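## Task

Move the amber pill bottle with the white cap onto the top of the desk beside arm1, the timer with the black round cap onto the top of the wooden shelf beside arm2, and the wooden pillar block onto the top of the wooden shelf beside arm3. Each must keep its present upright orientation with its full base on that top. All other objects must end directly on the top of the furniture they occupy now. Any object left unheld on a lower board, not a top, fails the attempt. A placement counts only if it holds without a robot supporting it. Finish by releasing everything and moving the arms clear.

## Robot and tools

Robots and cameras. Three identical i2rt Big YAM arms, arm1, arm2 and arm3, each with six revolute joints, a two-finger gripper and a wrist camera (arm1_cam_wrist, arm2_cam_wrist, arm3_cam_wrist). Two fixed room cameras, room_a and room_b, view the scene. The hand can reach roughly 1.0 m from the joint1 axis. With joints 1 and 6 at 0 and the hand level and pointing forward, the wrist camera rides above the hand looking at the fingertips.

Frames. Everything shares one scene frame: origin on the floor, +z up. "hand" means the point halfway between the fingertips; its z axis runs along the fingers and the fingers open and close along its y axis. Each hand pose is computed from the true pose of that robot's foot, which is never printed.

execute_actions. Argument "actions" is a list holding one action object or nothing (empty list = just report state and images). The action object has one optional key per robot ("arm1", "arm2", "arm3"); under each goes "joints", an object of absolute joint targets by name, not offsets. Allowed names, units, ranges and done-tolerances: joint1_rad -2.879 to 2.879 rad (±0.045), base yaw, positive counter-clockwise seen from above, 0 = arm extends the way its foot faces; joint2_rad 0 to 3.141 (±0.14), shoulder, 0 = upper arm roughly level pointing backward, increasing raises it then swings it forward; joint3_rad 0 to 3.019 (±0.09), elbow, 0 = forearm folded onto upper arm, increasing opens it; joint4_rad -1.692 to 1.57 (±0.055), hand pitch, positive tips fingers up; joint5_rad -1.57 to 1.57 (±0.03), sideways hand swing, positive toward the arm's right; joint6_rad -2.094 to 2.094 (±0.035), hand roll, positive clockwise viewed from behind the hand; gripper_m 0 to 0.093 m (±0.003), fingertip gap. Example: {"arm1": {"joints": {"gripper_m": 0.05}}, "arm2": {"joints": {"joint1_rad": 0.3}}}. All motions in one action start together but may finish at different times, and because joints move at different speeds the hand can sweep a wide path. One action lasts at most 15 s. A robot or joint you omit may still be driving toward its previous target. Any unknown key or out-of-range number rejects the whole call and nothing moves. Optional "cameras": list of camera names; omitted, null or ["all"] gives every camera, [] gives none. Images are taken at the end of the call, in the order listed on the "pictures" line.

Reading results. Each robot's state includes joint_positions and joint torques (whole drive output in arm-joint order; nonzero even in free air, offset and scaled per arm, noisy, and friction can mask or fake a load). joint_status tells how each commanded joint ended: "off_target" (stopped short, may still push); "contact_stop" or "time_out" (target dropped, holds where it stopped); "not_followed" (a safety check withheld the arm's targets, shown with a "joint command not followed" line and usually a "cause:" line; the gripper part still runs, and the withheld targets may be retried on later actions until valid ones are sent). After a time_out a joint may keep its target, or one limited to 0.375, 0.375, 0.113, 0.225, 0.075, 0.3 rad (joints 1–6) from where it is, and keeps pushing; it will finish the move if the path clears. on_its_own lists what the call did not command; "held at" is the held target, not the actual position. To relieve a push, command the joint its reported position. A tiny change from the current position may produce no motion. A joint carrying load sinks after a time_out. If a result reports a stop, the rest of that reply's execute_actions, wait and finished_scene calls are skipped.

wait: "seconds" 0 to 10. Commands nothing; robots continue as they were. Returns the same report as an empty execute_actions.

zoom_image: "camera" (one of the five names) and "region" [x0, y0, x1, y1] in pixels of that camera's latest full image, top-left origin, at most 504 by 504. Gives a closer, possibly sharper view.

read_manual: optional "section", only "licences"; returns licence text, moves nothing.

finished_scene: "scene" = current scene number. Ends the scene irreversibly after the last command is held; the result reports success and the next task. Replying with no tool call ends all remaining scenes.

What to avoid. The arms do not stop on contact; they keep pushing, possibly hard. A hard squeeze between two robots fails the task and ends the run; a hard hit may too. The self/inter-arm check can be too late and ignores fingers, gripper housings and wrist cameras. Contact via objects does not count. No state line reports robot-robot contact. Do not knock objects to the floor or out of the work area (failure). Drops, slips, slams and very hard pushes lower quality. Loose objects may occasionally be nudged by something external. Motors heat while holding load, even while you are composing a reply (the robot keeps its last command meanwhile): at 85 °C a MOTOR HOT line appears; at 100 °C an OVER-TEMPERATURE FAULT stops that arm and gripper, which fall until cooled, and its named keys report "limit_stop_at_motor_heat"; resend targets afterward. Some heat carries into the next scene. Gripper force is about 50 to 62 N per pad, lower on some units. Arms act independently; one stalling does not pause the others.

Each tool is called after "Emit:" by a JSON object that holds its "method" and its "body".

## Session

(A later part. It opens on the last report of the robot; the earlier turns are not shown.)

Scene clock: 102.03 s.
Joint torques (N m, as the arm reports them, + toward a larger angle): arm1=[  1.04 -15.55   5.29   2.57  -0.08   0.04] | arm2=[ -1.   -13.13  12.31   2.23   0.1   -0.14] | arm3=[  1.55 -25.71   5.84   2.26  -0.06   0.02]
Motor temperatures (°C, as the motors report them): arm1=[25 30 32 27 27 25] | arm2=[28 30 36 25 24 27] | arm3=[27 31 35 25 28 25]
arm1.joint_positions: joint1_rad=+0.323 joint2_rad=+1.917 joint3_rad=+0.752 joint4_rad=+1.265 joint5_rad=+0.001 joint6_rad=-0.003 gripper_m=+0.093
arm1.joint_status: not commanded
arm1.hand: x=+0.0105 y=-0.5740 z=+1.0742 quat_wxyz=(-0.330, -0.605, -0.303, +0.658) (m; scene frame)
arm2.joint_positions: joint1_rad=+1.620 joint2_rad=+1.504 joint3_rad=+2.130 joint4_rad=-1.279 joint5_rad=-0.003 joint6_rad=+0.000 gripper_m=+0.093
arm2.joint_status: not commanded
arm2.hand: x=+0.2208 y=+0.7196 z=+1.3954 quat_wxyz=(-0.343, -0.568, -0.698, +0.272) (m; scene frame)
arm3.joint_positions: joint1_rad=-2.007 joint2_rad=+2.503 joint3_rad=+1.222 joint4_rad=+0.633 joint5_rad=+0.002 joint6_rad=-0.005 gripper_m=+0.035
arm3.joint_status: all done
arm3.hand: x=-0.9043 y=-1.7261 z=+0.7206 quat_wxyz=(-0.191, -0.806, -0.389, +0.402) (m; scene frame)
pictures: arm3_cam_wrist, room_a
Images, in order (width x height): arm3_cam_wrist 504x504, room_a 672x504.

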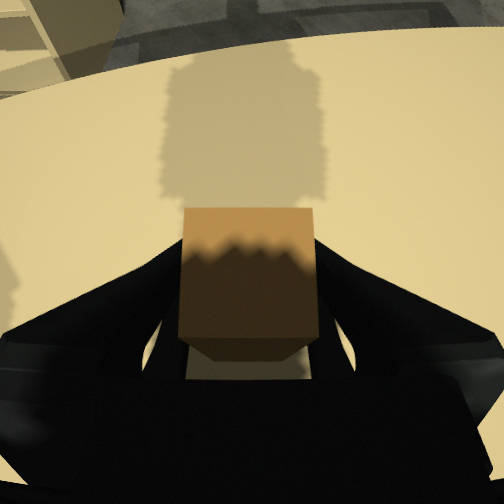

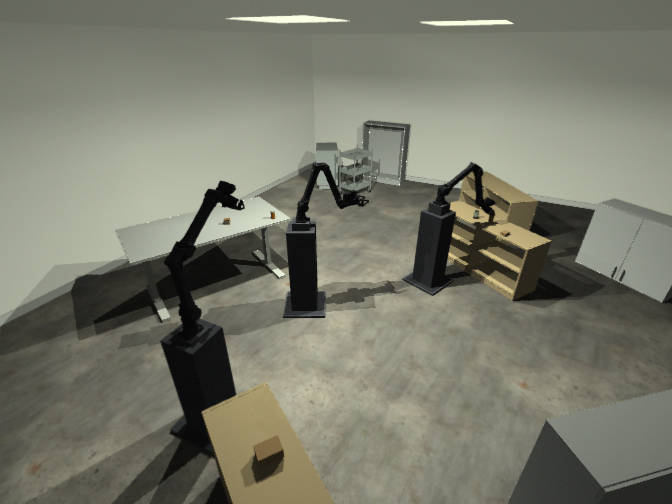

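Emit:
{"method": "execute_actions", "body": {"actions": [{"arm3":{"joints":{"joint2_rad":2.595,"joint4_rad":0.745}}}], "cameras": []}}

Emit:
{"method": "execute_actions", "body": {"actions": [{"arm3":{"joints":{"joint2_rad":2.625,"joint4_rad":0.765}}}], "cameras": []}}

Scene clock: 106.70 s.
Joint torques (N m, as the arm reports them, + toward a larger angle): arm1=[  0.99 -15.48   5.29   2.57  -0.08   0.04] | arm2=[ -0.98 -13.27  12.31   2.23   0.1   -0.14] | arm3=[  0.87 -21.94   4.6    1.95  -0.06   0.01]
Motor temperatures (°C, as the motors report them): arm1=[25 30 32 27 27 25] | arm2=[28 29 36 25 24 27] | arm3=[27 31 34 25 28 25]
arm1.joint_positions: joint1_rad=+0.323 joint2_rad=+1.917 joint3_rad=+0.752 joint4_rad=+1.265 joint5_rad=+0.001 joint6_rad=-0.003 gripper_m=+0.093
arm1.joint_status: not commanded
arm1.hand: x=+0.0105 y=-0.5740 z=+1.0742 quat_wxyz=(-0.330, -0.605, -0.303, +0.658) (m; scene frame)
arm2.joint_positions: joint1_rad=+1.620 joint2_rad=+1.504 joint3_rad=+2.130 joint4_rad=-1.279 joint5_rad=-0.003 joint6_rad=+0.000 gripper_m=+0.093
arm2.joint_status: not commanded
arm2.hand: x=+0.2208 y=+0.7196 z=+1.3954 quat_wxyz=(-0.343, -0.568, -0.698, +0.272) (m; scene frame)
arm3.joint_positions: joint1_rad=-2.007 joint2_rad=+2.574 joint3_rad=+1.231 joint4_rad=+0.727 joint5_rad=+0.002 joint6_rad=-0.004 gripper_m=+0.035
arm3.joint_status: all done
arm3.hand: x=-0.9000 y=-1.7207 z=+0.6961 quat_wxyz=(-0.198, -0.800, -0.386, +0.415) (m; scene frame)
pictures: none
No camera images: the call's "cameras" was empty. Leave "cameras" out to get every camera's image.

Scene clock: 107.27 s.
Joint torques (N m, as the arm reports them, + toward a larger angle): arm1=[  0.92 -15.53   5.29   2.58  -0.08   0.04] | arm2=[ -1.   -13.25  12.32   2.25   0.1   -0.15] | arm3=[  1.56 -19.53   4.66   2.08  -0.06   0.01]
Motor temperatures (°C, as the motors report them): arm1=[25 30 32 27 27 25] | arm2=[28 29 36 25 24 27] | arm3=[27 31 34 25 28 25]
arm1.joint_positions: joint1_rad=+0.323 joint2_rad=+1.917 joint3_rad=+0.752 joint4_rad=+1.265 joint5_rad=+0.001 joint6_rad=-0.003 gripper_m=+0.093
arm1.joint_status: not commanded
arm1.hand: x=+0.0105 y=-0.5740 z=+1.0742 quat_wxyz=(-0.330, -0.605, -0.303, +0.658) (m; scene frame)
arm2.joint_positions: joint1_rad=+1.620 joint2_rad=+1.504 joint3_rad=+2.130 joint4_rad=-1.279 joint5_rad=-0.003 joint6_rad=+0.000 gripper_m=+0.093
arm2.joint_status: not commanded
arm2.hand: x=+0.2208 y=+0.7196 z=+1.3954 quat_wxyz=(-0.343, -0.568, -0.698, +0.272) (m; scene frame)
arm3.joint_positions: joint1_rad=-2.007 joint2_rad=+2.580 joint3_rad=+1.231 joint4_rad=+0.744 joint5_rad=+0.002 joint6_rad=-0.004 gripper_m=+0.035
arm3.joint_status: all done
arm3.hand: x=-0.9001 y=-1.7209 z=+0.6958 quat_wxyz=(-0.200, -0.797, -0.385, +0.420) (m; scene frame)
pictures: none
No camera images: the call's "cameras" was empty. Leave "cameras" out to get every camera's image.

Emit:
{"method": "execute_actions", "body": {"actions": [{"arm3":{"joints":{"joint2_rad":2.58,"gripper_m":0.093}}}], "cameras": []}}

Emit:
{"method": "execute_actions", "body": {"actions": [{"arm3":{"joints":{"joint2_rad":2.1,"joint4_rad":0.3}}}], "cameras": []}}

Emit:
{"method": "execute_actions", "body": {"actions": [{"arm3":{"joints":{"joint1_rad":-1.733,"joint2_rad":2.3,"joint3_rad":1.77,"joint4_rad":-0.9,"joint6_rad":-0.4}}}], "cameras": ["arm3_cam_wrist"]}}

Emit:
{"method": "execute_actions", "body": {"actions": [{"arm3":{"joints":{"joint2_rad":2.55,"joint4_rad":-0.745}}}], "cameras": ["arm3_cam_wrist","room_a"]}}

Emit:
{"method": "zoom_image", "body": {"camera": "room_a", "region": [450,185,530,245]}}

Scene clock: 116.57 s.
Joint torques (N m, as the arm reports them, + toward a larger angle): arm1=[  0.94 -15.57   5.28   2.56  -0.08   0.03] | arm2=[ -1.04 -13.26  12.3    2.23   0.1   -0.14] | arm3=[  1.38 -23.48   4.72   2.03  -0.06   0.01]
Motor temperatures (°C, as the motors report them): arm1=[25 29 31 27 27 25] | arm2=[28 29 36 25 24 27] | arm3=[27 31 33 25 28 25]
arm1.joint_positions: joint1_rad=+0.323 joint2_rad=+1.917 joint3_rad=+0.752 joint4_rad=+1.265 joint5_rad=+0.001 joint6_rad=-0.003 gripper_m=+0.093
arm1.joint_status: not commanded
arm1.hand: x=+0.0105 y=-0.5740 z=+1.0742 quat_wxyz=(-0.330, -0.605, -0.303, +0.658) (m; scene frame)
arm2.joint_positions: joint1_rad=+1.620 joint2_rad=+1.504 joint3_rad=+2.130 joint4_rad=-1.279 joint5_rad=-0.003 joint6_rad=+0.000 gripper_m=+0.093
arm2.joint_status: not commanded
arm2.hand: x=+0.2208 y=+0.7196 z=+1.3954 quat_wxyz=(-0.343, -0.568, -0.698, +0.272) (m; scene frame)
arm3.joint_positions: joint1_rad=-2.007 joint2_rad=+2.580 joint3_rad=+1.231 joint4_rad=+0.744 joint5_rad=+0.002 joint6_rad=-0.004 gripper_m=+0.093
arm3.joint_status: all done
arm3.hand: x=-0.9001 y=-1.7209 z=+0.6958 quat_wxyz=(-0.200, -0.797, -0.385, +0.420) (m; scene frame)
pictures: none
No camera images: the call's "cameras" was empty. Leave "cameras" out to get every camera's image.

Scene clock: 117.97 s.
Joint torques (N m, as the arm reports them, + toward a larger angle): arm1=[  0.96 -15.59   5.27   2.57  -0.08   0.04] | arm2=[ -1.07 -13.17  12.3    2.23   0.1   -0.14] | arm3=[  1.43 -20.86   7.66   0.99  -0.05   0.02]
Motor temperatures (°C, as the motors report them): arm1=[25 29 31 27 27 25] | arm2=[28 29 36 25 24 27] | arm3=[27 32 33 25 28 25]
arm1.joint_positions: joint1_rad=+0.323 joint2_rad=+1.917 joint3_rad=+0.752 joint4_rad=+1.265 joint5_rad=+0.001 joint6_rad=-0.003 gripper_m=+0.093
arm1.joint_status: not commanded
arm1.hand: x=+0.0105 y=-0.5740 z=+1.0742 quat_wxyz=(-0.330, -0.605, -0.303, +0.658) (m; scene frame)
arm2.joint_positions: joint1_rad=+1.620 joint2_rad=+1.504 joint3_rad=+2.130 joint4_rad=-1.279 joint5_rad=-0.003 joint6_rad=+0.000 gripper_m=+0.093
arm2.joint_status: not commanded
arm2.hand: x=+0.2208 y=+0.7196 z=+1.3954 quat_wxyz=(-0.343, -0.568, -0.698, +0.272) (m; scene frame)
arm3.joint_positions: joint1_rad=-2.007 joint2_rad=+2.069 joint3_rad=+1.242 joint4_rad=+0.316 joint5_rad=+0.002 joint6_rad=-0.004 gripper_m=+0.093
arm3.joint_status: all done
arm3.hand: x=-0.9440 y=-1.7757 z=+0.9625 quat_wxyz=(-0.217, -0.777, -0.375, +0.456) (m; scene frame)
pictures: none
No camera images: the call's "cameras" was empty. Leave "cameras" out to get every camera's image.

Scene clock: 119.63 s.
Joint torques (N m, as the arm reports them, + toward a larger angle): arm1=[  0.97 -15.54   5.28   2.58  -0.08   0.04] | arm2=[ -0.97 -13.22  12.29   2.23   0.09  -0.14] | arm3=[  1.04 -27.33   9.44  -0.14   0.01  -0.14]
Motor temperatures (°C, as the motors report them): arm1=[25 29 31 27 27 25] | arm2=[28 29 36 25 24 27] | arm3=[27 32 33 25 28 25]
arm1.joint_positions: joint1_rad=+0.323 joint2_rad=+1.917 joint3_rad=+0.752 joint4_rad=+1.265 joint5_rad=+0.001 joint6_rad=-0.003 gripper_m=+0.093
arm1.joint_status: not commanded
arm1.hand: x=+0.0105 y=-0.5740 z=+1.0742 quat_wxyz=(-0.330, -0.605, -0.303, +0.658) (m; scene frame)
arm2.joint_positions: joint1_rad=+1.620 joint2_rad=+1.504 joint3_rad=+2.130 joint4_rad=-1.279 joint5_rad=-0.003 joint6_rad=+0.000 gripper_m=+0.093
arm2.joint_status: not commanded
arm2.hand: x=+0.2208 y=+0.7196 z=+1.3954 quat_wxyz=(-0.343, -0.568, -0.698, +0.272) (m; scene frame)
arm3.joint_positions: joint1_rad=-1.741 joint2_rad=+2.296 joint3_rad=+1.747 joint4_rad=-0.885 joint5_rad=-0.001 joint6_rad=-0.392 gripper_m=+0.093
arm3.joint_status: all done
arm3.hand: x=-0.7559 y=-1.8288 z=+0.8595 quat_wxyz=(-0.026, -0.711, -0.699, +0.063) (m; scene frame)
pictures: arm3_cam_wrist
Images, in order (width x height): arm3_cam_wrist 504x504.

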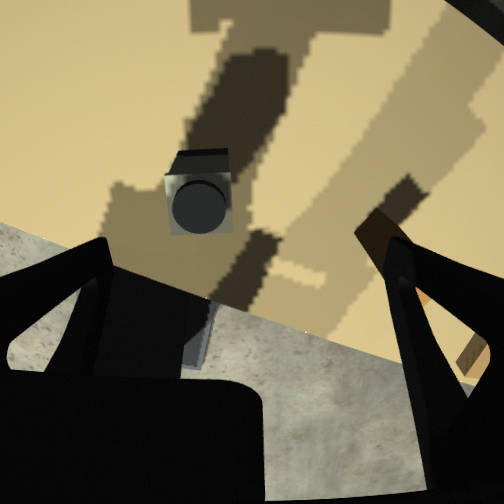

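Scene clock: 120.77 s.
Joint torques (N m, as the arm reports them, + toward a larger angle): arm1=[  0.95 -15.53   5.29   2.56  -0.08   0.04] | arm2=[ -1.05 -13.23  12.28   2.23   0.1   -0.15] | arm3=[  1.53 -28.93   7.96   0.71   0.02  -0.11]
Motor temperatures (°C, as the motors report them): arm1=[25 29 31 27 27 25] | arm2=[28 29 36 25 24 27] | arm3=[27 32 33 25 28 25]
arm1.joint_positions: joint1_rad=+0.323 joint2_rad=+1.917 joint3_rad=+0.752 joint4_rad=+1.265 joint5_rad=+0.001 joint6_rad=-0.003 gripper_m=+0.093
arm1.joint_status: not commanded
arm1.hand: x=+0.0105 y=-0.5740 z=+1.0742 quat_wxyz=(-0.330, -0.605, -0.303, +0.658) (m; scene frame)
arm2.joint_positions: joint1_rad=+1.620 joint2_rad=+1.504 joint3_rad=+2.130 joint4_rad=-1.279 joint5_rad=-0.003 joint6_rad=+0.000 gripper_m=+0.093
arm2.joint_status: not commanded
arm2.hand: x=+0.2208 y=+0.7196 z=+1.3954 quat_wxyz=(-0.343, -0.568, -0.698, +0.272) (m; scene frame)
arm3.joint_positions: joint1_rad=-1.741 joint2_rad=+2.561 joint3_rad=+1.747 joint4_rad=-0.758 joint5_rad=-0.001 joint6_rad=-0.392 gripper_m=+0.093
arm3.joint_status: all done
arm3.hand: x=-0.7377 y=-1.7867 z=+0.6910 quat_wxyz=(+0.000, -0.713, -0.701, -0.001) (m; scene frame)
pictures: arm3_cam_wrist, room_a
Images, in order (width x height): arm3_cam_wrist 504x504, room_a 672x504.

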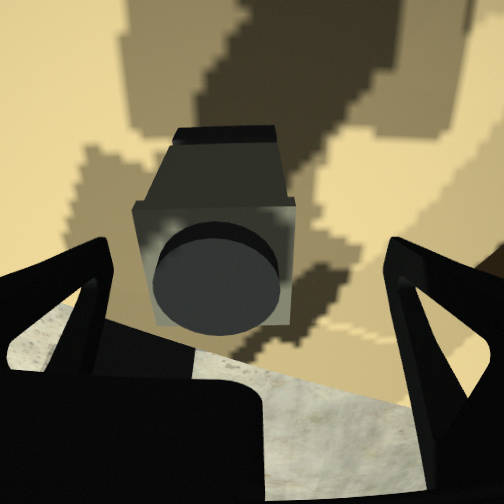

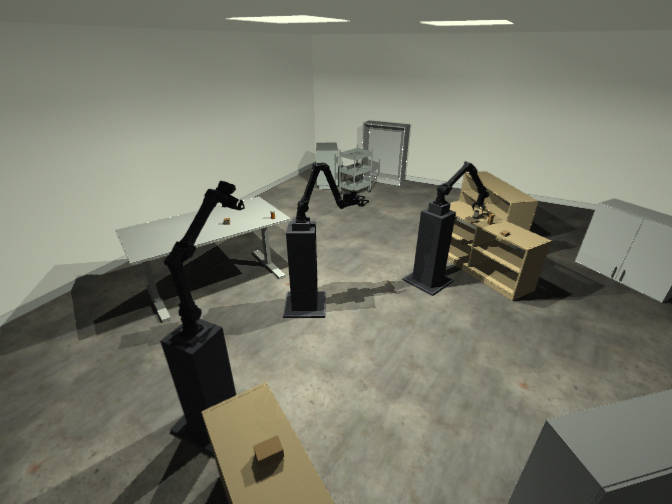

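Region (450, 185, 530, 245) of room_a's 672x504 image, scaled by 6.300, with more detail than that image has; it fills the top 378 rows of this view, and the rest is white.

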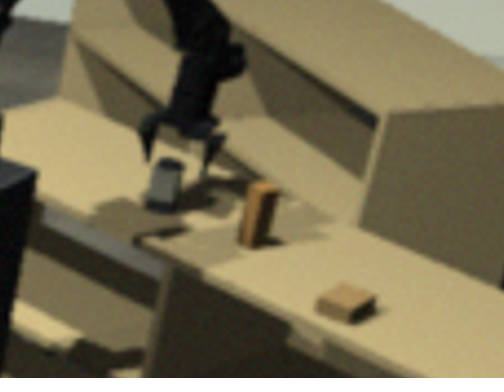

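Emit:
{"method": "execute_actions", "body": {"actions": [{"arm3":{"joints":{"joint1_rad":-1.717,"joint2_rad":2.622,"joint4_rad":-0.725}}}], "cameras": ["arm3_cam_wrist"]}}

Emit:
{"method": "execute_actions", "body": {"actions": [{"arm3":{"joints":{"gripper_m":0}}}], "cameras": ["arm3_cam_wrist"]}}

Scene clock: 126.67 s.
Joint torques (N m, as the arm reports them, + toward a larger angle): arm1=[  0.96 -15.58   5.28   2.56  -0.08   0.04] | arm2=[ -1.01 -13.19  12.3    2.25   0.1   -0.14] | arm3=[  0.88 -24.5    7.34   0.61   0.01  -0.13]
Motor temperatures (°C, as the motors report them): arm1=[25 29 31 27 27 25] | arm2=[28 29 36 25 24 27] | arm3=[27 32 33 25 28 25]
arm1.joint_positions: joint1_rad=+0.323 joint2_rad=+1.917 joint3_rad=+0.752 joint4_rad=+1.265 joint5_rad=+0.001 joint6_rad=-0.003 gripper_m=+0.093
arm1.joint_status: not commanded
arm1.hand: x=+0.0105 y=-0.5740 z=+1.0742 quat_wxyz=(-0.330, -0.605, -0.303, +0.658) (m; scene frame)
arm2.joint_positions: joint1_rad=+1.620 joint2_rad=+1.504 joint3_rad=+2.130 joint4_rad=-1.279 joint5_rad=-0.003 joint6_rad=+0.000 gripper_m=+0.093
arm2.joint_status: not commanded
arm2.hand: x=+0.2208 y=+0.7196 z=+1.3954 quat_wxyz=(-0.343, -0.568, -0.698, +0.272) (m; scene frame)
arm3.joint_positions: joint1_rad=-1.722 joint2_rad=+2.587 joint3_rad=+1.747 joint4_rad=-0.740 joint5_rad=-0.001 joint6_rad=-0.392 gripper_m=+0.093
arm3.joint_status: all done
arm3.hand: x=-0.7247 y=-1.7866 z=+0.6753 quat_wxyz=(+0.001, -0.706, -0.708, -0.004) (m; scene frame)
pictures: arm3_cam_wrist
Images, in order (width x height): arm3_cam_wrist 504x504.

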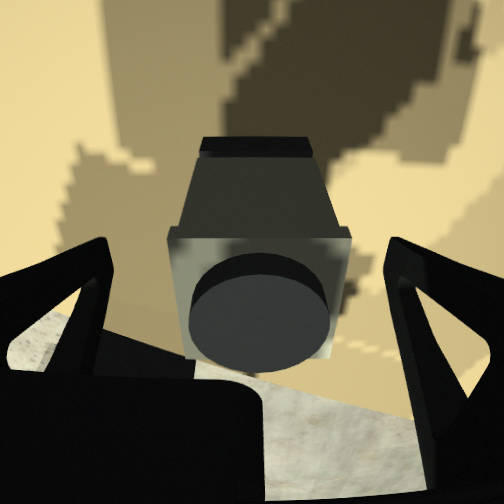

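Scene clock: 127.37 s.
Joint torques (N m, as the arm reports them, + toward a larger angle): arm1=[  0.96 -15.55   5.28   2.56  -0.08   0.04] | arm2=[ -1.07 -13.22  12.28   2.23   0.1   -0.14] | arm3=[  1.54 -24.38   7.69   0.61   0.    -0.1 ]
Motor temperatures (°C, as the motors report them): arm1=[25 29 31 27 27 25] | arm2=[28 29 36 25 24 27] | arm3=[27 32 33 25 28 25]
arm1.joint_positions: joint1_rad=+0.323 joint2_rad=+1.917 joint3_rad=+0.752 joint4_rad=+1.265 joint5_rad=+0.001 joint6_rad=-0.003 gripper_m=+0.093
arm1.joint_status: not commanded
arm1.hand: x=+0.0105 y=-0.5740 z=+1.0742 quat_wxyz=(-0.330, -0.605, -0.303, +0.658) (m; scene frame)
arm2.joint_positions: joint1_rad=+1.620 joint2_rad=+1.504 joint3_rad=+2.130 joint4_rad=-1.279 joint5_rad=-0.003 joint6_rad=+0.000 gripper_m=+0.093
arm2.joint_status: not commanded
arm2.hand: x=+0.2208 y=+0.7196 z=+1.3954 quat_wxyz=(-0.343, -0.568, -0.698, +0.272) (m; scene frame)
arm3.joint_positions: joint1_rad=-1.722 joint2_rad=+2.587 joint3_rad=+1.747 joint4_rad=-0.739 joint5_rad=-0.001 joint6_rad=-0.393 gripper_m=+0.047
arm3.joint_status: gripper_m off_target (ended at +0.047, target +0.000)
arm3.hand: x=-0.7248 y=-1.7867 z=+0.6753 quat_wxyz=(+0.001, -0.706, -0.708, -0.004) (m; scene frame)
pictures: arm3_cam_wrist
Images, in order (width x height): arm3_cam_wrist 504x504.

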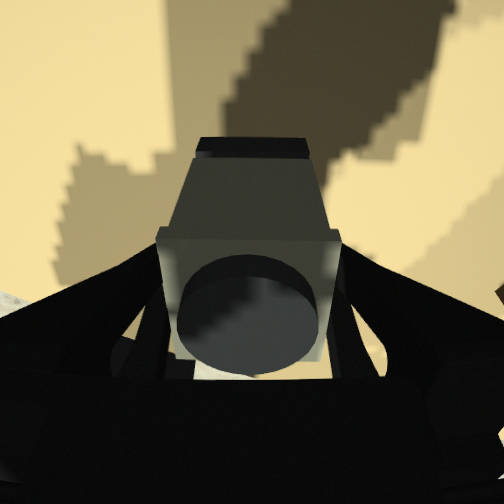

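Emit:
{"method": "execute_actions", "body": {"actions": []}}

Emit:
{"method": "execute_actions", "body": {"actions": [{"arm3":{"joints":{"joint2_rad":1.88}}}], "cameras": ["room_a"]}}

Emit:
{"method": "execute_actions", "body": {"actions": [{"arm3":{"joints":{"joint1_rad":1.15,"joint3_rad":1.75,"joint4_rad":-1.05,"joint6_rad":0.01}}}]}}

Scene clock: 186.33 s.
Joint torques (N m, as the arm reports them, + toward a larger angle): arm1=[  0.99 -15.58   5.28   2.56  -0.08   0.04] | arm2=[ -0.97 -13.2   12.3    2.23   0.1   -0.14] | arm3=[  1.35 -24.47   7.66   0.58  -0.02  -0.11]
Motor temperatures (°C, as the motors report them): arm1=[25 30 31 27 27 25] | arm2=[28 29 36 25 24 27] | arm3=[27 34 33 25 28 25]
arm1.joint_positions: joint1_rad=+0.323 joint2_rad=+1.917 joint3_rad=+0.752 joint4_rad=+1.265 joint5_rad=+0.001 joint6_rad=-0.003 gripper_m=+0.093
arm1.joint_status: not commanded
arm1.hand: x=+0.0105 y=-0.5740 z=+1.0742 quat_wxyz=(-0.330, -0.605, -0.303, +0.658) (m; scene frame)
arm2.joint_positions: joint1_rad=+1.620 joint2_rad=+1.504 joint3_rad=+2.130 joint4_rad=-1.279 joint5_rad=-0.003 joint6_rad=+0.000 gripper_m=+0.093
arm2.joint_status: not commanded
arm2.hand: x=+0.2208 y=+0.7196 z=+1.3954 quat_wxyz=(-0.343, -0.568, -0.698, +0.272) (m; scene frame)
arm3.joint_positions: joint1_rad=-1.722 joint2_rad=+2.587 joint3_rad=+1.747 joint4_rad=-0.739 joint5_rad=-0.001 joint6_rad=-0.393 gripper_m=+0.047
arm3.joint_status: gripper_m off_target (ended at +0.047, target +0.000)
arm3.hand: x=-0.7248 y=-1.7867 z=+0.6753 quat_wxyz=(+0.001, -0.706, -0.708, -0.004) (m; scene frame)
pictures: arm1_cam_wrist, arm2_cam_wrist, arm3_cam_wrist, room_a, room_b
Images, in order (width x height): arm1_cam_wrist 504x504, arm2_cam_wrist 504x504, arm3_cam_wrist 504x504, room_a 672x504, room_b 672x504.

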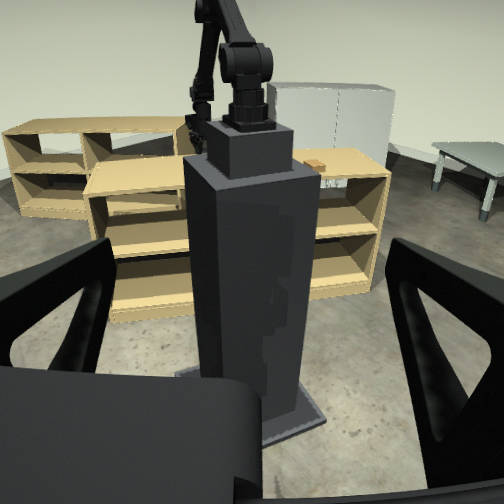

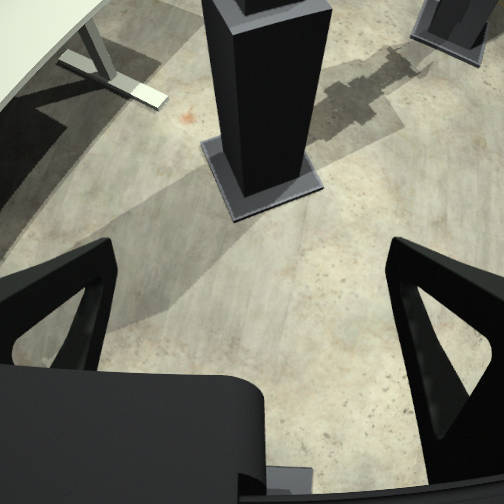

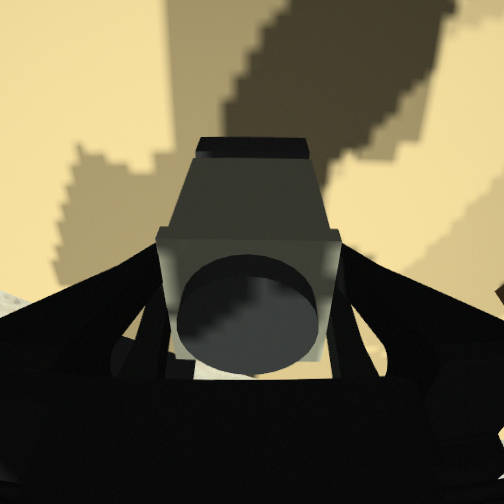

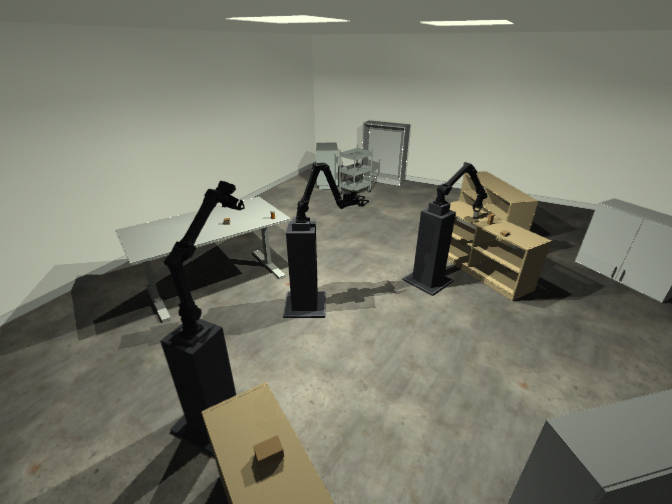

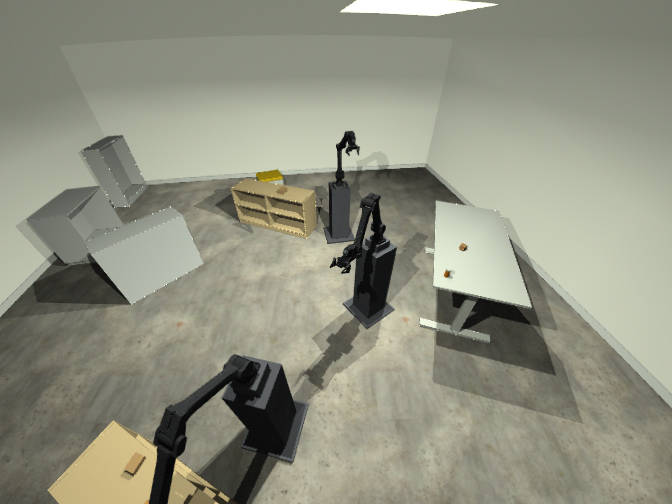

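Scene clock: 188.50 s.
Joint torques (N m, as the arm reports them, + toward a larger angle): arm1=[  0.93 -15.5    5.28   2.56  -0.08   0.04] | arm2=[ -0.97 -13.23  12.31   2.23   0.1   -0.14] | arm3=[  1.41 -23.58  11.36   1.57  -0.02  -0.09]
Motor temperatures (°C, as the motors report them): arm1=[25 30 31 27 27 25] | arm2=[28 29 36 25 24 27] | arm3=[27 34 34 25 28 25]
arm1.joint_positions: joint1_rad=+0.323 joint2_rad=+1.917 joint3_rad=+0.752 joint4_rad=+1.265 joint5_rad=+0.001 joint6_rad=-0.003 gripper_m=+0.093
arm1.joint_status: not commanded
arm1.hand: x=+0.0105 y=-0.5740 z=+1.0742 quat_wxyz=(-0.330, -0.605, -0.303, +0.658) (m; scene frame)
arm2.joint_positions: joint1_rad=+1.620 joint2_rad=+1.504 joint3_rad=+2.130 joint4_rad=-1.279 joint5_rad=-0.003 joint6_rad=+0.000 gripper_m=+0.093
arm2.joint_status: not commanded
arm2.hand: x=+0.2208 y=+0.7196 z=+1.3954 quat_wxyz=(-0.343, -0.568, -0.698, +0.272) (m; scene frame)
arm3.joint_positions: joint1_rad=-1.722 joint2_rad=+1.878 joint3_rad=+1.750 joint4_rad=-0.732 joint5_rad=-0.001 joint6_rad=-0.393 gripper_m=+0.047
arm3.joint_status: all done
arm3.hand: x=-0.7660 y=-1.8866 z=+1.1693 quat_wxyz=(-0.134, -0.662, -0.664, +0.321) (m; scene frame)
pictures: room_a
Images, in order (width x height): room_a 672x504.

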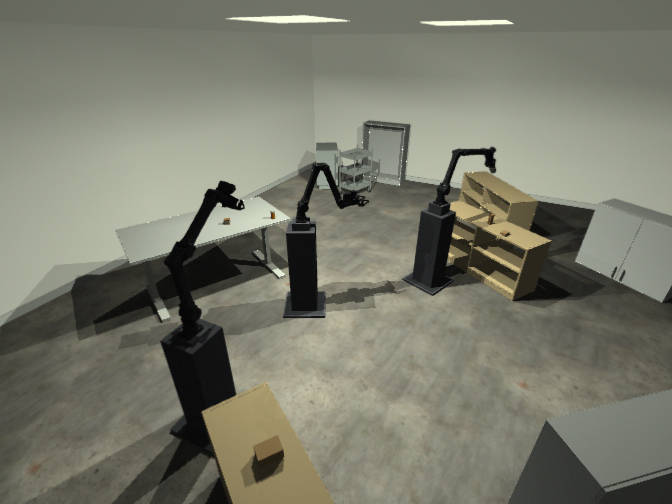

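Scene clock: 191.20 s.
Joint torques (N m, as the arm reports them, + toward a larger angle): arm1=[  1.   -15.57   5.27   2.56  -0.08   0.04] | arm2=[ -1.09 -13.3   12.3    2.21   0.1   -0.14] | arm3=[  0.42 -23.59   9.66   0.35   0.08   0.05]
Motor temperatures (°C, as the motors report them): arm1=[25 30 31 27 27 25] | arm2=[28 30 36 25 24 27] | arm3=[27 34 34 25 28 25]
arm1.joint_positions: joint1_rad=+0.323 joint2_rad=+1.917 joint3_rad=+0.752 joint4_rad=+1.265 joint5_rad=+0.001 joint6_rad=-0.003 gripper_m=+0.093
arm1.joint_status: not commanded
arm1.hand: x=+0.0105 y=-0.5740 z=+1.0742 quat_wxyz=(-0.330, -0.605, -0.303, +0.658) (m; scene frame)
arm2.joint_positions: joint1_rad=+1.620 joint2_rad=+1.504 joint3_rad=+2.130 joint4_rad=-1.279 joint5_rad=-0.003 joint6_rad=+0.000 gripper_m=+0.093
arm2.joint_status: not commanded
arm2.hand: x=+0.2208 y=+0.7196 z=+1.3954 quat_wxyz=(-0.343, -0.568, -0.698, +0.272) (m; scene frame)
arm3.joint_positions: joint1_rad=+1.156 joint2_rad=+1.878 joint3_rad=+1.745 joint4_rad=-1.037 joint5_rad=-0.002 joint6_rad=+0.002 gripper_m=+0.047
arm3.joint_status: all done
arm3.hand: x=-0.0731 y=-0.6656 z=+1.1266 quat_wxyz=(-0.178, +0.433, -0.879, -0.089) (m; scene frame)
pictures: arm1_cam_wrist, arm2_cam_wrist, arm3_cam_wrist, room_a, room_b
Images, in order (width x height): arm1_cam_wrist 504x504, arm2_cam_wrist 504x504, arm3_cam_wrist 504x504, room_a 672x504, room_b 672x504.

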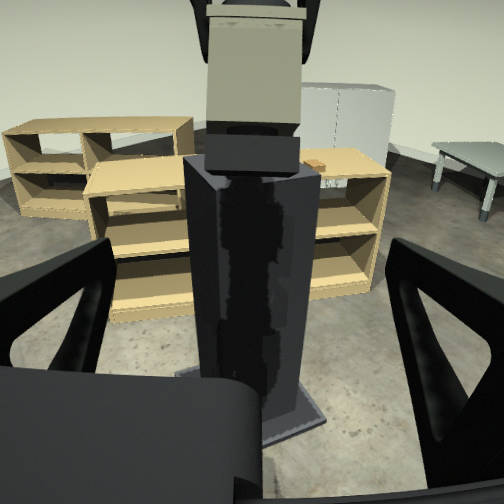

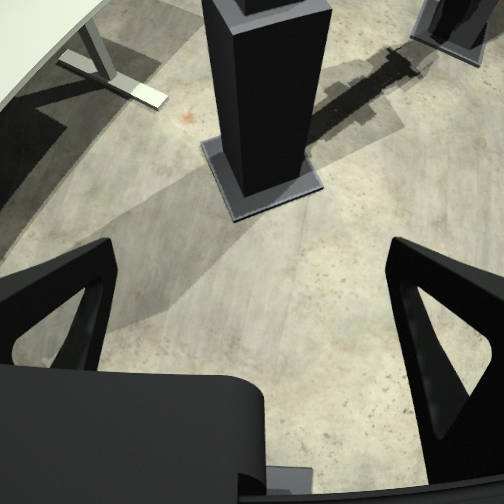

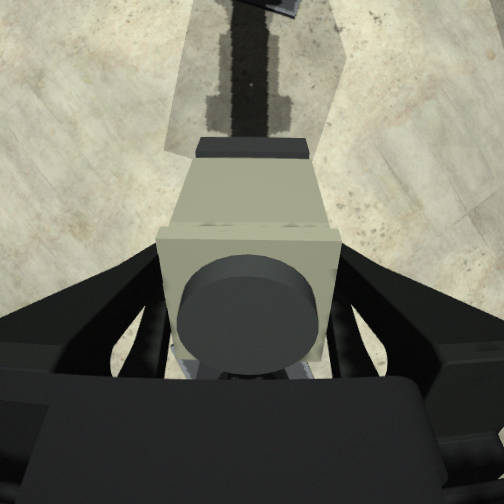

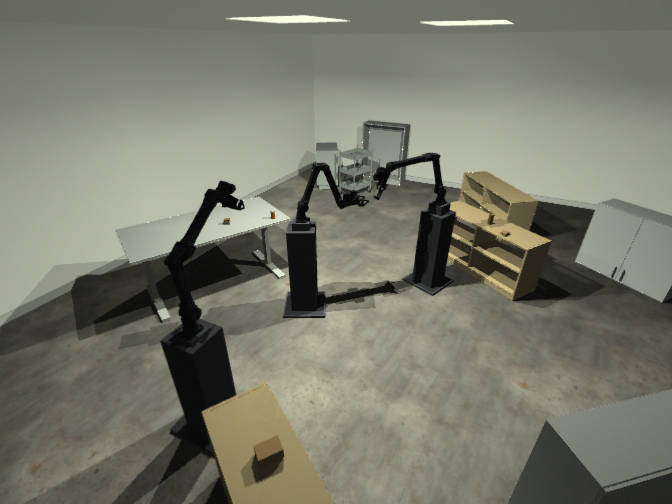

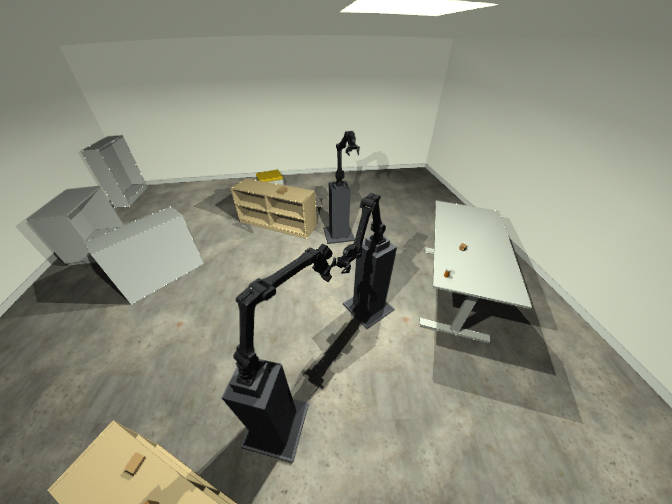

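Emit:
{"method": "execute_actions", "body": {"actions": [{"arm1":{"joints":{"joint2_rad":2.045,"joint3_rad":1.08,"joint4_rad":1.115}}}], "cameras": ["arm1_cam_wrist","arm3_cam_wrist"]}}

Scene clock: 199.77 s.
Joint torques (N m, as the arm reports them, + toward a larger angle): arm1=[  0.91 -19.53   9.8    1.58  -0.08   0.04] | arm2=[ -1.06 -13.2   12.31   2.23   0.1   -0.14] | arm3=[  0.56 -23.38   9.68   0.35   0.07   0.04]
Motor temperatures (°C, as the motors report them): arm1=[25 30 31 27 27 25] | arm2=[28 30 36 25 24 27] | arm3=[27 34 34 25 28 25]
arm1.joint_positions: joint1_rad=+0.323 joint2_rad=+2.063 joint3_rad=+1.050 joint4_rad=+1.123 joint5_rad=+0.001 joint6_rad=-0.003 gripper_m=+0.093
arm1.joint_status: all done
arm1.hand: x=-0.0479 y=-0.6523 z=+1.0709 quat_wxyz=(-0.331, -0.602, -0.301, +0.661) (m; scene frame)
arm2.joint_positions: joint1_rad=+1.620 joint2_rad=+1.504 joint3_rad=+2.130 joint4_rad=-1.279 joint5_rad=-0.003 joint6_rad=+0.000 gripper_m=+0.093
arm2.joint_status: not commanded
arm2.hand: x=+0.2208 y=+0.7196 z=+1.3954 quat_wxyz=(-0.343, -0.568, -0.698, +0.272) (m; scene frame)
arm3.joint_positions: joint1_rad=+1.156 joint2_rad=+1.878 joint3_rad=+1.745 joint4_rad=-1.037 joint5_rad=-0.002 joint6_rad=+0.002 gripper_m=+0.047
arm3.joint_status: not commanded
arm3.hand: x=-0.0731 y=-0.6656 z=+1.1266 quat_wxyz=(-0.178, +0.433, -0.879, -0.089) (m; scene frame)
pictures: arm1_cam_wrist, arm3_cam_wrist
Images, in order (width x height): arm1_cam_wrist 504x504, arm3_cam_wrist 504x504.

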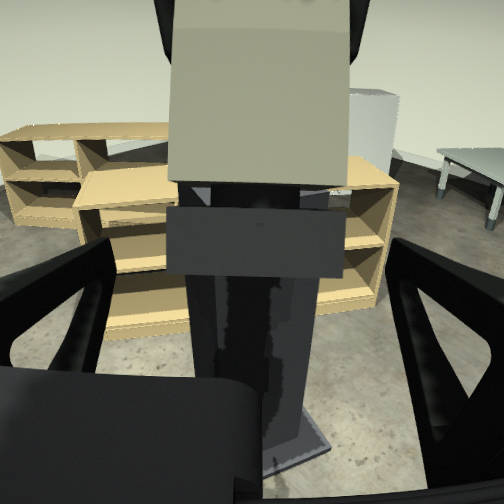

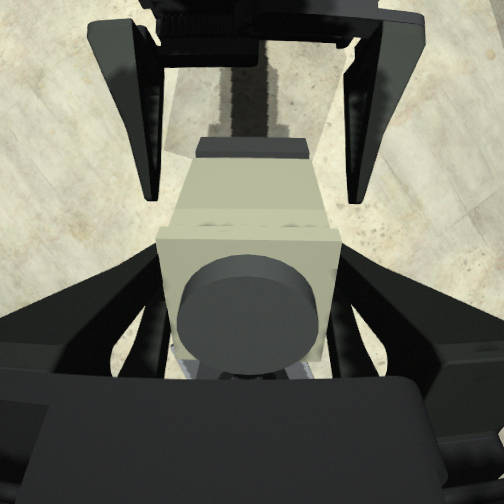

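Emit:
{"method": "execute_actions", "body": {"actions": [{"arm1":{"joints":{"joint3_rad":1.135}}}], "cameras": ["arm1_cam_wrist","arm3_cam_wrist"]}}

Scene clock: 203.17 s.
Joint torques (N m, as the arm reports them, + toward a larger angle): arm1=[  0.96 -19.98  11.09   1.54  -0.08   0.04] | arm2=[ -1.04 -13.29  12.29   2.22   0.1   -0.14] | arm3=[  0.55 -23.34   9.65   0.35   0.07   0.05]
Motor temperatures (°C, as the motors report them): arm1=[25 30 31 27 27 25] | arm2=[28 30 36 25 24 27] | arm3=[27 34 35 25 28 25]
arm1.joint_positions: joint1_rad=+0.323 joint2_rad=+2.063 joint3_rad=+1.097 joint4_rad=+1.123 joint5_rad=+0.001 joint6_rad=-0.003 gripper_m=+0.093
arm1.joint_status: all done
arm1.hand: x=-0.0561 y=-0.6632 z=+1.0916 quat_wxyz=(-0.338, -0.586, -0.294, +0.675) (m; scene frame)
arm2.joint_positions: joint1_rad=+1.620 joint2_rad=+1.504 joint3_rad=+2.130 joint4_rad=-1.279 joint5_rad=-0.003 joint6_rad=+0.000 gripper_m=+0.093
arm2.joint_status: not commanded
arm2.hand: x=+0.2208 y=+0.7196 z=+1.3954 quat_wxyz=(-0.343, -0.568, -0.698, +0.272) (m; scene frame)
arm3.joint_positions: joint1_rad=+1.156 joint2_rad=+1.878 joint3_rad=+1.745 joint4_rad=-1.037 joint5_rad=-0.002 joint6_rad=+0.002 gripper_m=+0.047
arm3.joint_status: not commanded
arm3.hand: x=-0.0731 y=-0.6656 z=+1.1266 quat_wxyz=(-0.178, +0.433, -0.879, -0.089) (m; scene frame)
pictures: arm1_cam_wrist, arm3_cam_wrist
Images, in order (width x height): arm1_cam_wrist 504x504, arm3_cam_wrist 504x504.

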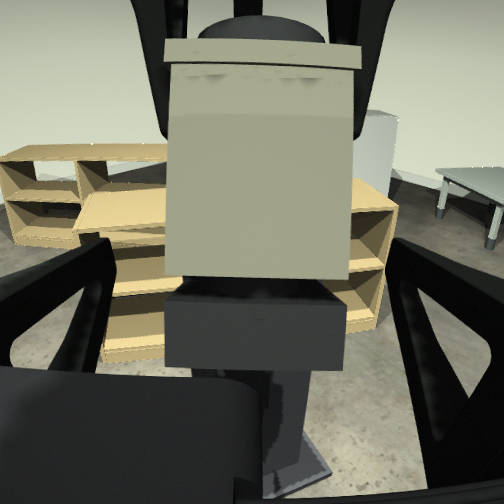

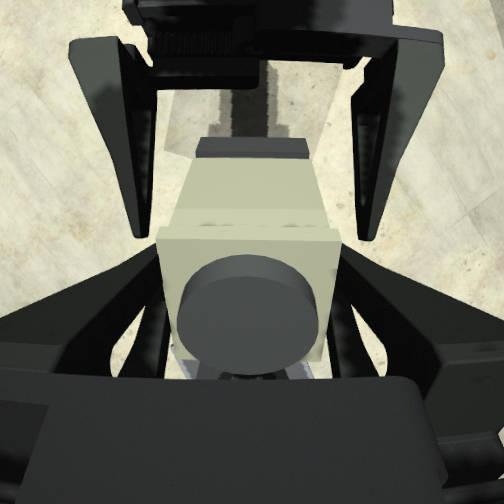

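Slightly higher, then close.

Emit:
{"method": "execute_actions", "body": {"actions": [{"arm1":{"joints":{"joint4_rad":1.175}}}], "cameras": []}}

Emit:
{"method": "execute_actions", "body": {"actions": [{"arm1":{"joints":{"gripper_m":0}}}], "cameras": ["arm1_cam_wrist","arm3_cam_wrist"]}}

Scene clock: 207.07 s.
Joint torques (N m, as the arm reports them, + toward a larger angle): arm1=[  1.03 -20.06  11.04   2.73  -0.08   0.04] | arm2=[ -1.09 -13.23  12.29   2.21   0.1   -0.13] | arm3=[  0.33 -23.34   9.69   0.36   0.07   0.04]
Motor temperatures (°C, as the motors report them): arm1=[25 30 32 27 27 25] | arm2=[28 30 37 25 24 27] | arm3=[27 34 35 25 28 25]
arm1.joint_positions: joint1_rad=+0.323 joint2_rad=+2.063 joint3_rad=+1.097 joint4_rad=+1.148 joint5_rad=+0.001 joint6_rad=-0.003 gripper_m=+0.093
arm1.joint_status: all done
arm1.hand: x=-0.0556 y=-0.6624 z=+1.0976 quat_wxyz=(-0.342, -0.578, -0.289, +0.682) (m; scene frame)
arm2.joint_positions: joint1_rad=+1.620 joint2_rad=+1.504 joint3_rad=+2.130 joint4_rad=-1.279 joint5_rad=-0.003 joint6_rad=+0.000 gripper_m=+0.093
arm2.joint_status: not commanded
arm2.hand: x=+0.2208 y=+0.7196 z=+1.3954 quat_wxyz=(-0.343, -0.568, -0.698, +0.272) (m; scene frame)
arm3.joint_positions: joint1_rad=+1.156 joint2_rad=+1.878 joint3_rad=+1.745 joint4_rad=-1.037 joint5_rad=-0.002 joint6_rad=+0.002 gripper_m=+0.047
arm3.joint_status: not commanded
arm3.hand: x=-0.0731 y=-0.6656 z=+1.1266 quat_wxyz=(-0.178, +0.433, -0.879, -0.089) (m; scene frame)
pictures: none
No camera images: the call's "cameras" was empty. Leave "cameras" out to get every camera's image.

Scene clock: 207.77 s.
Joint torques (N m, as the arm reports them, + toward a larger angle): arm1=[  1.03 -20.06  11.03   2.7   -0.15  -0.01] | arm2=[ -0.99 -13.25  12.29   2.23   0.1   -0.14] | arm3=[  0.59 -23.19   9.69   0.33   0.1    0.01]
Motor temperatures (°C, as the motors report them): arm1=[25 30 32 27 27 25] | arm2=[28 30 37 25 24 27] | arm3=[27 34 35 25 28 25]
arm1.joint_positions: joint1_rad=+0.323 joint2_rad=+2.063 joint3_rad=+1.097 joint4_rad=+1.149 joint5_rad=+0.003 joint6_rad=+0.003 gripper_m=+0.044
arm1.joint_status: gripper_m off_target (ended at +0.044, target +0.000)
arm1.hand: x=-0.0563 y=-0.6618 z=+1.0979 quat_wxyz=(-0.343, -0.579, -0.287, +0.682) (m; scene frame)
arm2.joint_positions: joint1_rad=+1.620 joint2_rad=+1.504 joint3_rad=+2.130 joint4_rad=-1.279 joint5_rad=-0.003 joint6_rad=+0.000 gripper_m=+0.093
arm2.joint_status: not commanded
arm2.hand: x=+0.2208 y=+0.7196 z=+1.3954 quat_wxyz=(-0.343, -0.568, -0.698, +0.272) (m; scene frame)
arm3.joint_positions: joint1_rad=+1.155 joint2_rad=+1.878 joint3_rad=+1.745 joint4_rad=-1.038 joint5_rad=-0.003 joint6_rad=+0.006 gripper_m=+0.047
arm3.joint_status: not commanded
arm3.hand: x=-0.0729 y=-0.6660 z=+1.1264 quat_wxyz=(-0.177, +0.431, -0.880, -0.089) (m; scene frame)
pictures: arm1_cam_wrist, arm3_cam_wrist
Images, in order (width x height): arm1_cam_wrist 504x504, arm3_cam_wrist 504x504.

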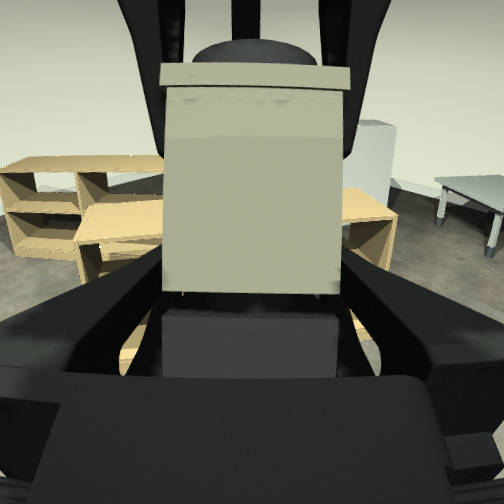

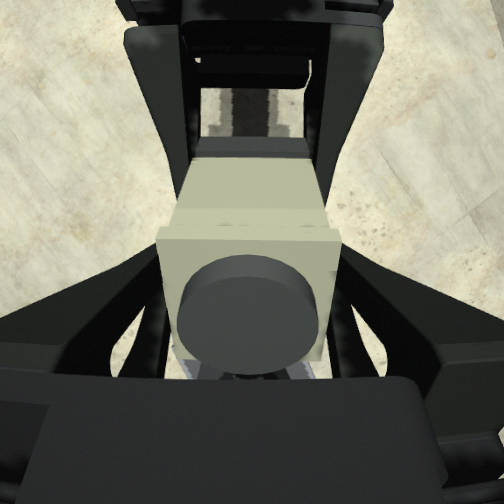

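Emit:
{"method": "execute_actions", "body": {"actions": [{"arm3":{"joints":{"gripper_m":0.093}}}], "cameras": []}}

Emit:
{"method": "execute_actions", "body": {"actions": [{"arm3":{"joints":{"joint2_rad":1.2}}}], "cameras": []}}

Emit:
{"method": "execute_actions", "body": {"actions": [{"arm1":{"joints":{"joint1_rad":-1.973,"joint2_rad":1.905,"joint3_rad":1.24,"joint4_rad":1.285}},"arm3":{"joints":{"joint2_rad":0.8,"joint3_rad":0.8}}}]}}

Scene clock: 215.27 s.
Joint torques (N m, as the arm reports them, + toward a larger angle): arm1=[  0.99 -20.05  10.98   2.69  -0.15  -0.01] | arm2=[ -1.   -13.26  12.32   2.22   0.1   -0.14] | arm3=[  0.52 -23.05   9.69   0.36   0.09   0.01]
Motor temperatures (°C, as the motors report them): arm1=[25 30 32 27 27 25] | arm2=[28 30 37 25 24 27] | arm3=[27 34 35 25 28 25]
arm1.joint_positions: joint1_rad=+0.323 joint2_rad=+2.063 joint3_rad=+1.097 joint4_rad=+1.149 joint5_rad=+0.003 joint6_rad=+0.003 gripper_m=+0.044
arm1.joint_status: not commanded
arm1.hand: x=-0.0562 y=-0.6619 z=+1.0979 quat_wxyz=(-0.343, -0.579, -0.287, +0.682) (m; scene frame)
arm2.joint_positions: joint1_rad=+1.620 joint2_rad=+1.504 joint3_rad=+2.130 joint4_rad=-1.279 joint5_rad=-0.003 joint6_rad=+0.000 gripper_m=+0.093
arm2.joint_status: not commanded
arm2.hand: x=+0.2208 y=+0.7196 z=+1.3954 quat_wxyz=(-0.343, -0.568, -0.698, +0.272) (m; scene frame)
arm3.joint_positions: joint1_rad=+1.155 joint2_rad=+1.878 joint3_rad=+1.745 joint4_rad=-1.038 joint5_rad=-0.003 joint6_rad=+0.006 gripper_m=+0.093
arm3.joint_status: all done
arm3.hand: x=-0.0729 y=-0.6660 z=+1.1264 quat_wxyz=(-0.177, +0.431, -0.880, -0.089) (m; scene frame)
pictures: none
No camera images: the call's "cameras" was empty. Leave "cameras" out to get every camera's image.

Scene clock: 217.00 s.
Joint torques (N m, as the arm reports them, + toward a larger angle): arm1=[  1.07 -20.04  11.03   2.68  -0.14  -0.01] | arm2=[ -1.03 -13.22  12.32   2.23   0.1   -0.14] | arm3=[ 0.62 -9.8   9.73  1.06  0.07  0.01]
Motor temperatures (°C, as the motors report them): arm1=[25 30 33 27 27 25] | arm2=[28 30 37 25 24 27] | arm3=[27 34 35 25 28 25]
arm1.joint_positions: joint1_rad=+0.323 joint2_rad=+2.063 joint3_rad=+1.097 joint4_rad=+1.149 joint5_rad=+0.003 joint6_rad=+0.003 gripper_m=+0.044
arm1.joint_status: not commanded
arm1.hand: x=-0.0562 y=-0.6619 z=+1.0979 quat_wxyz=(-0.343, -0.579, -0.287, +0.682) (m; scene frame)
arm2.joint_positions: joint1_rad=+1.620 joint2_rad=+1.504 joint3_rad=+2.130 joint4_rad=-1.279 joint5_rad=-0.003 joint6_rad=+0.000 gripper_m=+0.093
arm2.joint_status: not commanded
arm2.hand: x=+0.2208 y=+0.7196 z=+1.3954 quat_wxyz=(-0.343, -0.568, -0.698, +0.272) (m; scene frame)
arm3.joint_positions: joint1_rad=+1.155 joint2_rad=+1.203 joint3_rad=+1.739 joint4_rad=-1.038 joint5_rad=-0.003 joint6_rad=+0.006 gripper_m=+0.093
arm3.joint_status: all done
arm3.hand: x=-0.1839 y=-0.8106 z=+1.5184 quat_wxyz=(-0.456, +0.379, -0.772, -0.228) (m; scene frame)
pictures: none
No camera images: the call's "cameras" was empty. Leave "cameras" out to get every camera's image.

Scene clock: 219.20 s.
Joint torques (N m, as the arm reports them, + toward a larger angle): arm1=[  2.1  -19.78  11.3    2.35  -0.13  -0.01] | arm2=[ -1.11 -13.22  12.32   2.24   0.1   -0.14] | arm3=[ 0.62 -4.53 10.33  0.6   0.08 -0.01]
Motor temperatures (°C, as the motors report them): arm1=[25 30 33 27 27 25] | arm2=[28 30 37 25 24 27] | arm3=[27 33 35 25 28 25]
arm1.joint_positions: joint1_rad=-1.982 joint2_rad=+1.925 joint3_rad=+1.216 joint4_rad=+1.260 joint5_rad=+0.003 joint6_rad=+0.003 gripper_m=+0.045
arm1.joint_status: all done
arm1.hand: x=+0.2344 y=+0.6152 z=+1.2953 quat_wxyz=(+0.557, -0.377, +0.304, +0.674) (m; scene frame)
arm2.joint_positions: joint1_rad=+1.620 joint2_rad=+1.504 joint3_rad=+2.130 joint4_rad=-1.279 joint5_rad=-0.003 joint6_rad=+0.000 gripper_m=+0.093
arm2.joint_status: not commanded
arm2.hand: x=+0.2208 y=+0.7196 z=+1.3954 quat_wxyz=(-0.343, -0.568, -0.698, +0.272) (m; scene frame)
arm3.joint_positions: joint1_rad=+1.155 joint2_rad=+0.811 joint3_rad=+0.788 joint4_rad=-1.041 joint5_rad=-0.003 joint6_rad=+0.006 gripper_m=+0.093
arm3.joint_status: all done
arm3.hand: x=-0.2945 y=-0.9548 z=+1.1615 quat_wxyz=(-0.224, +0.426, -0.869, -0.113) (m; scene frame)
pictures: arm1_cam_wrist, arm2_cam_wrist, arm3_cam_wrist, room_a, room_b
Images, in order (width x height): arm1_cam_wrist 504x504, arm2_cam_wrist 504x504, arm3_cam_wrist 504x504, room_a 672x504, room_b 672x504.

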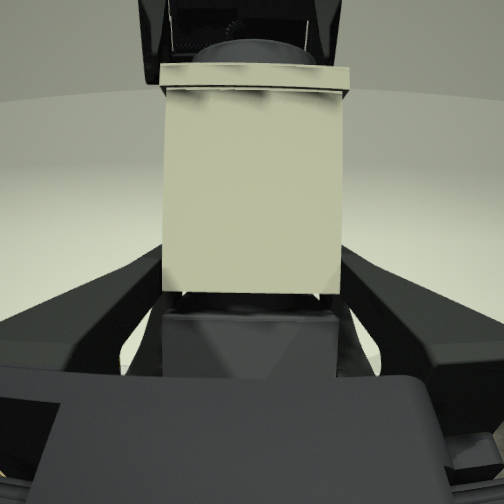

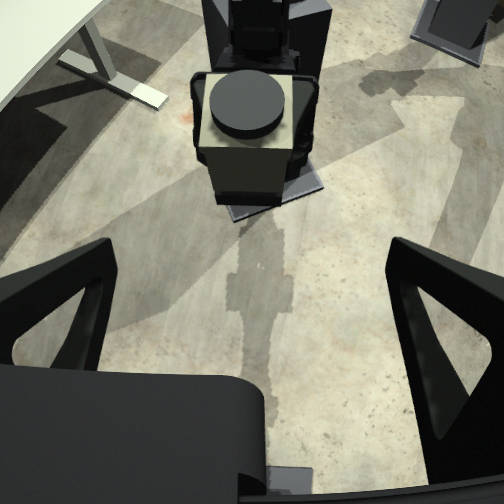

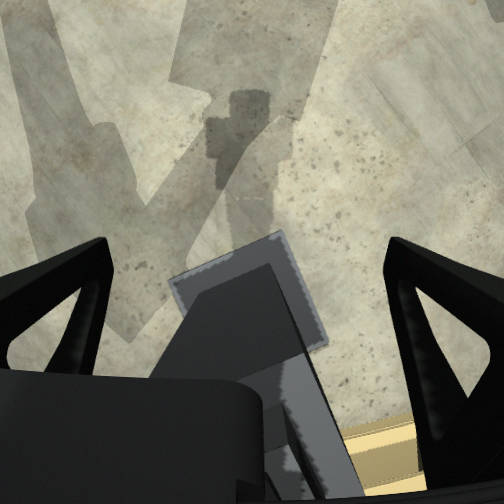

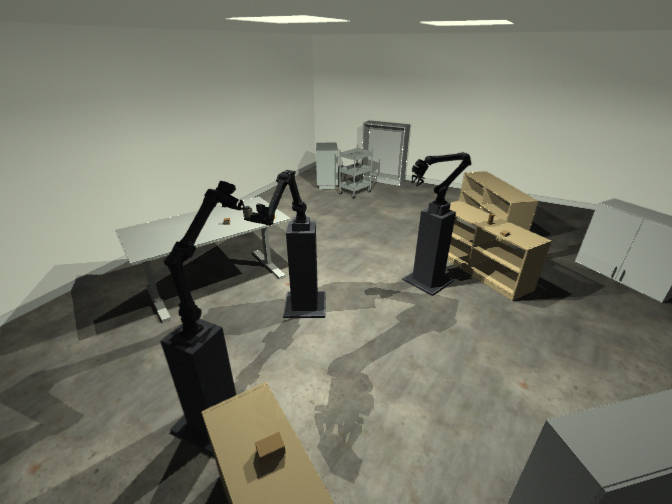

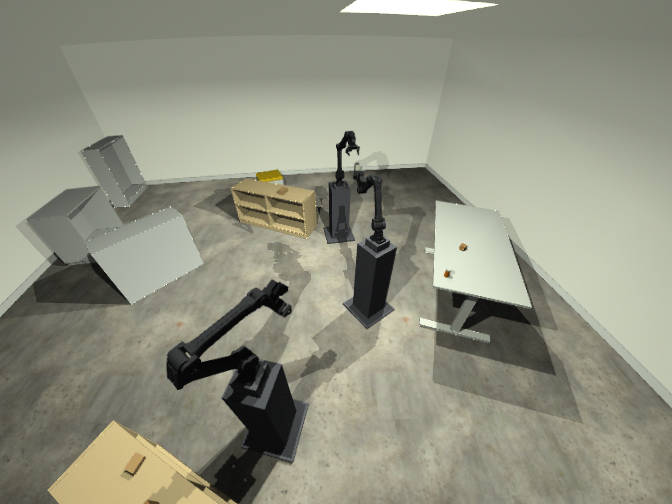

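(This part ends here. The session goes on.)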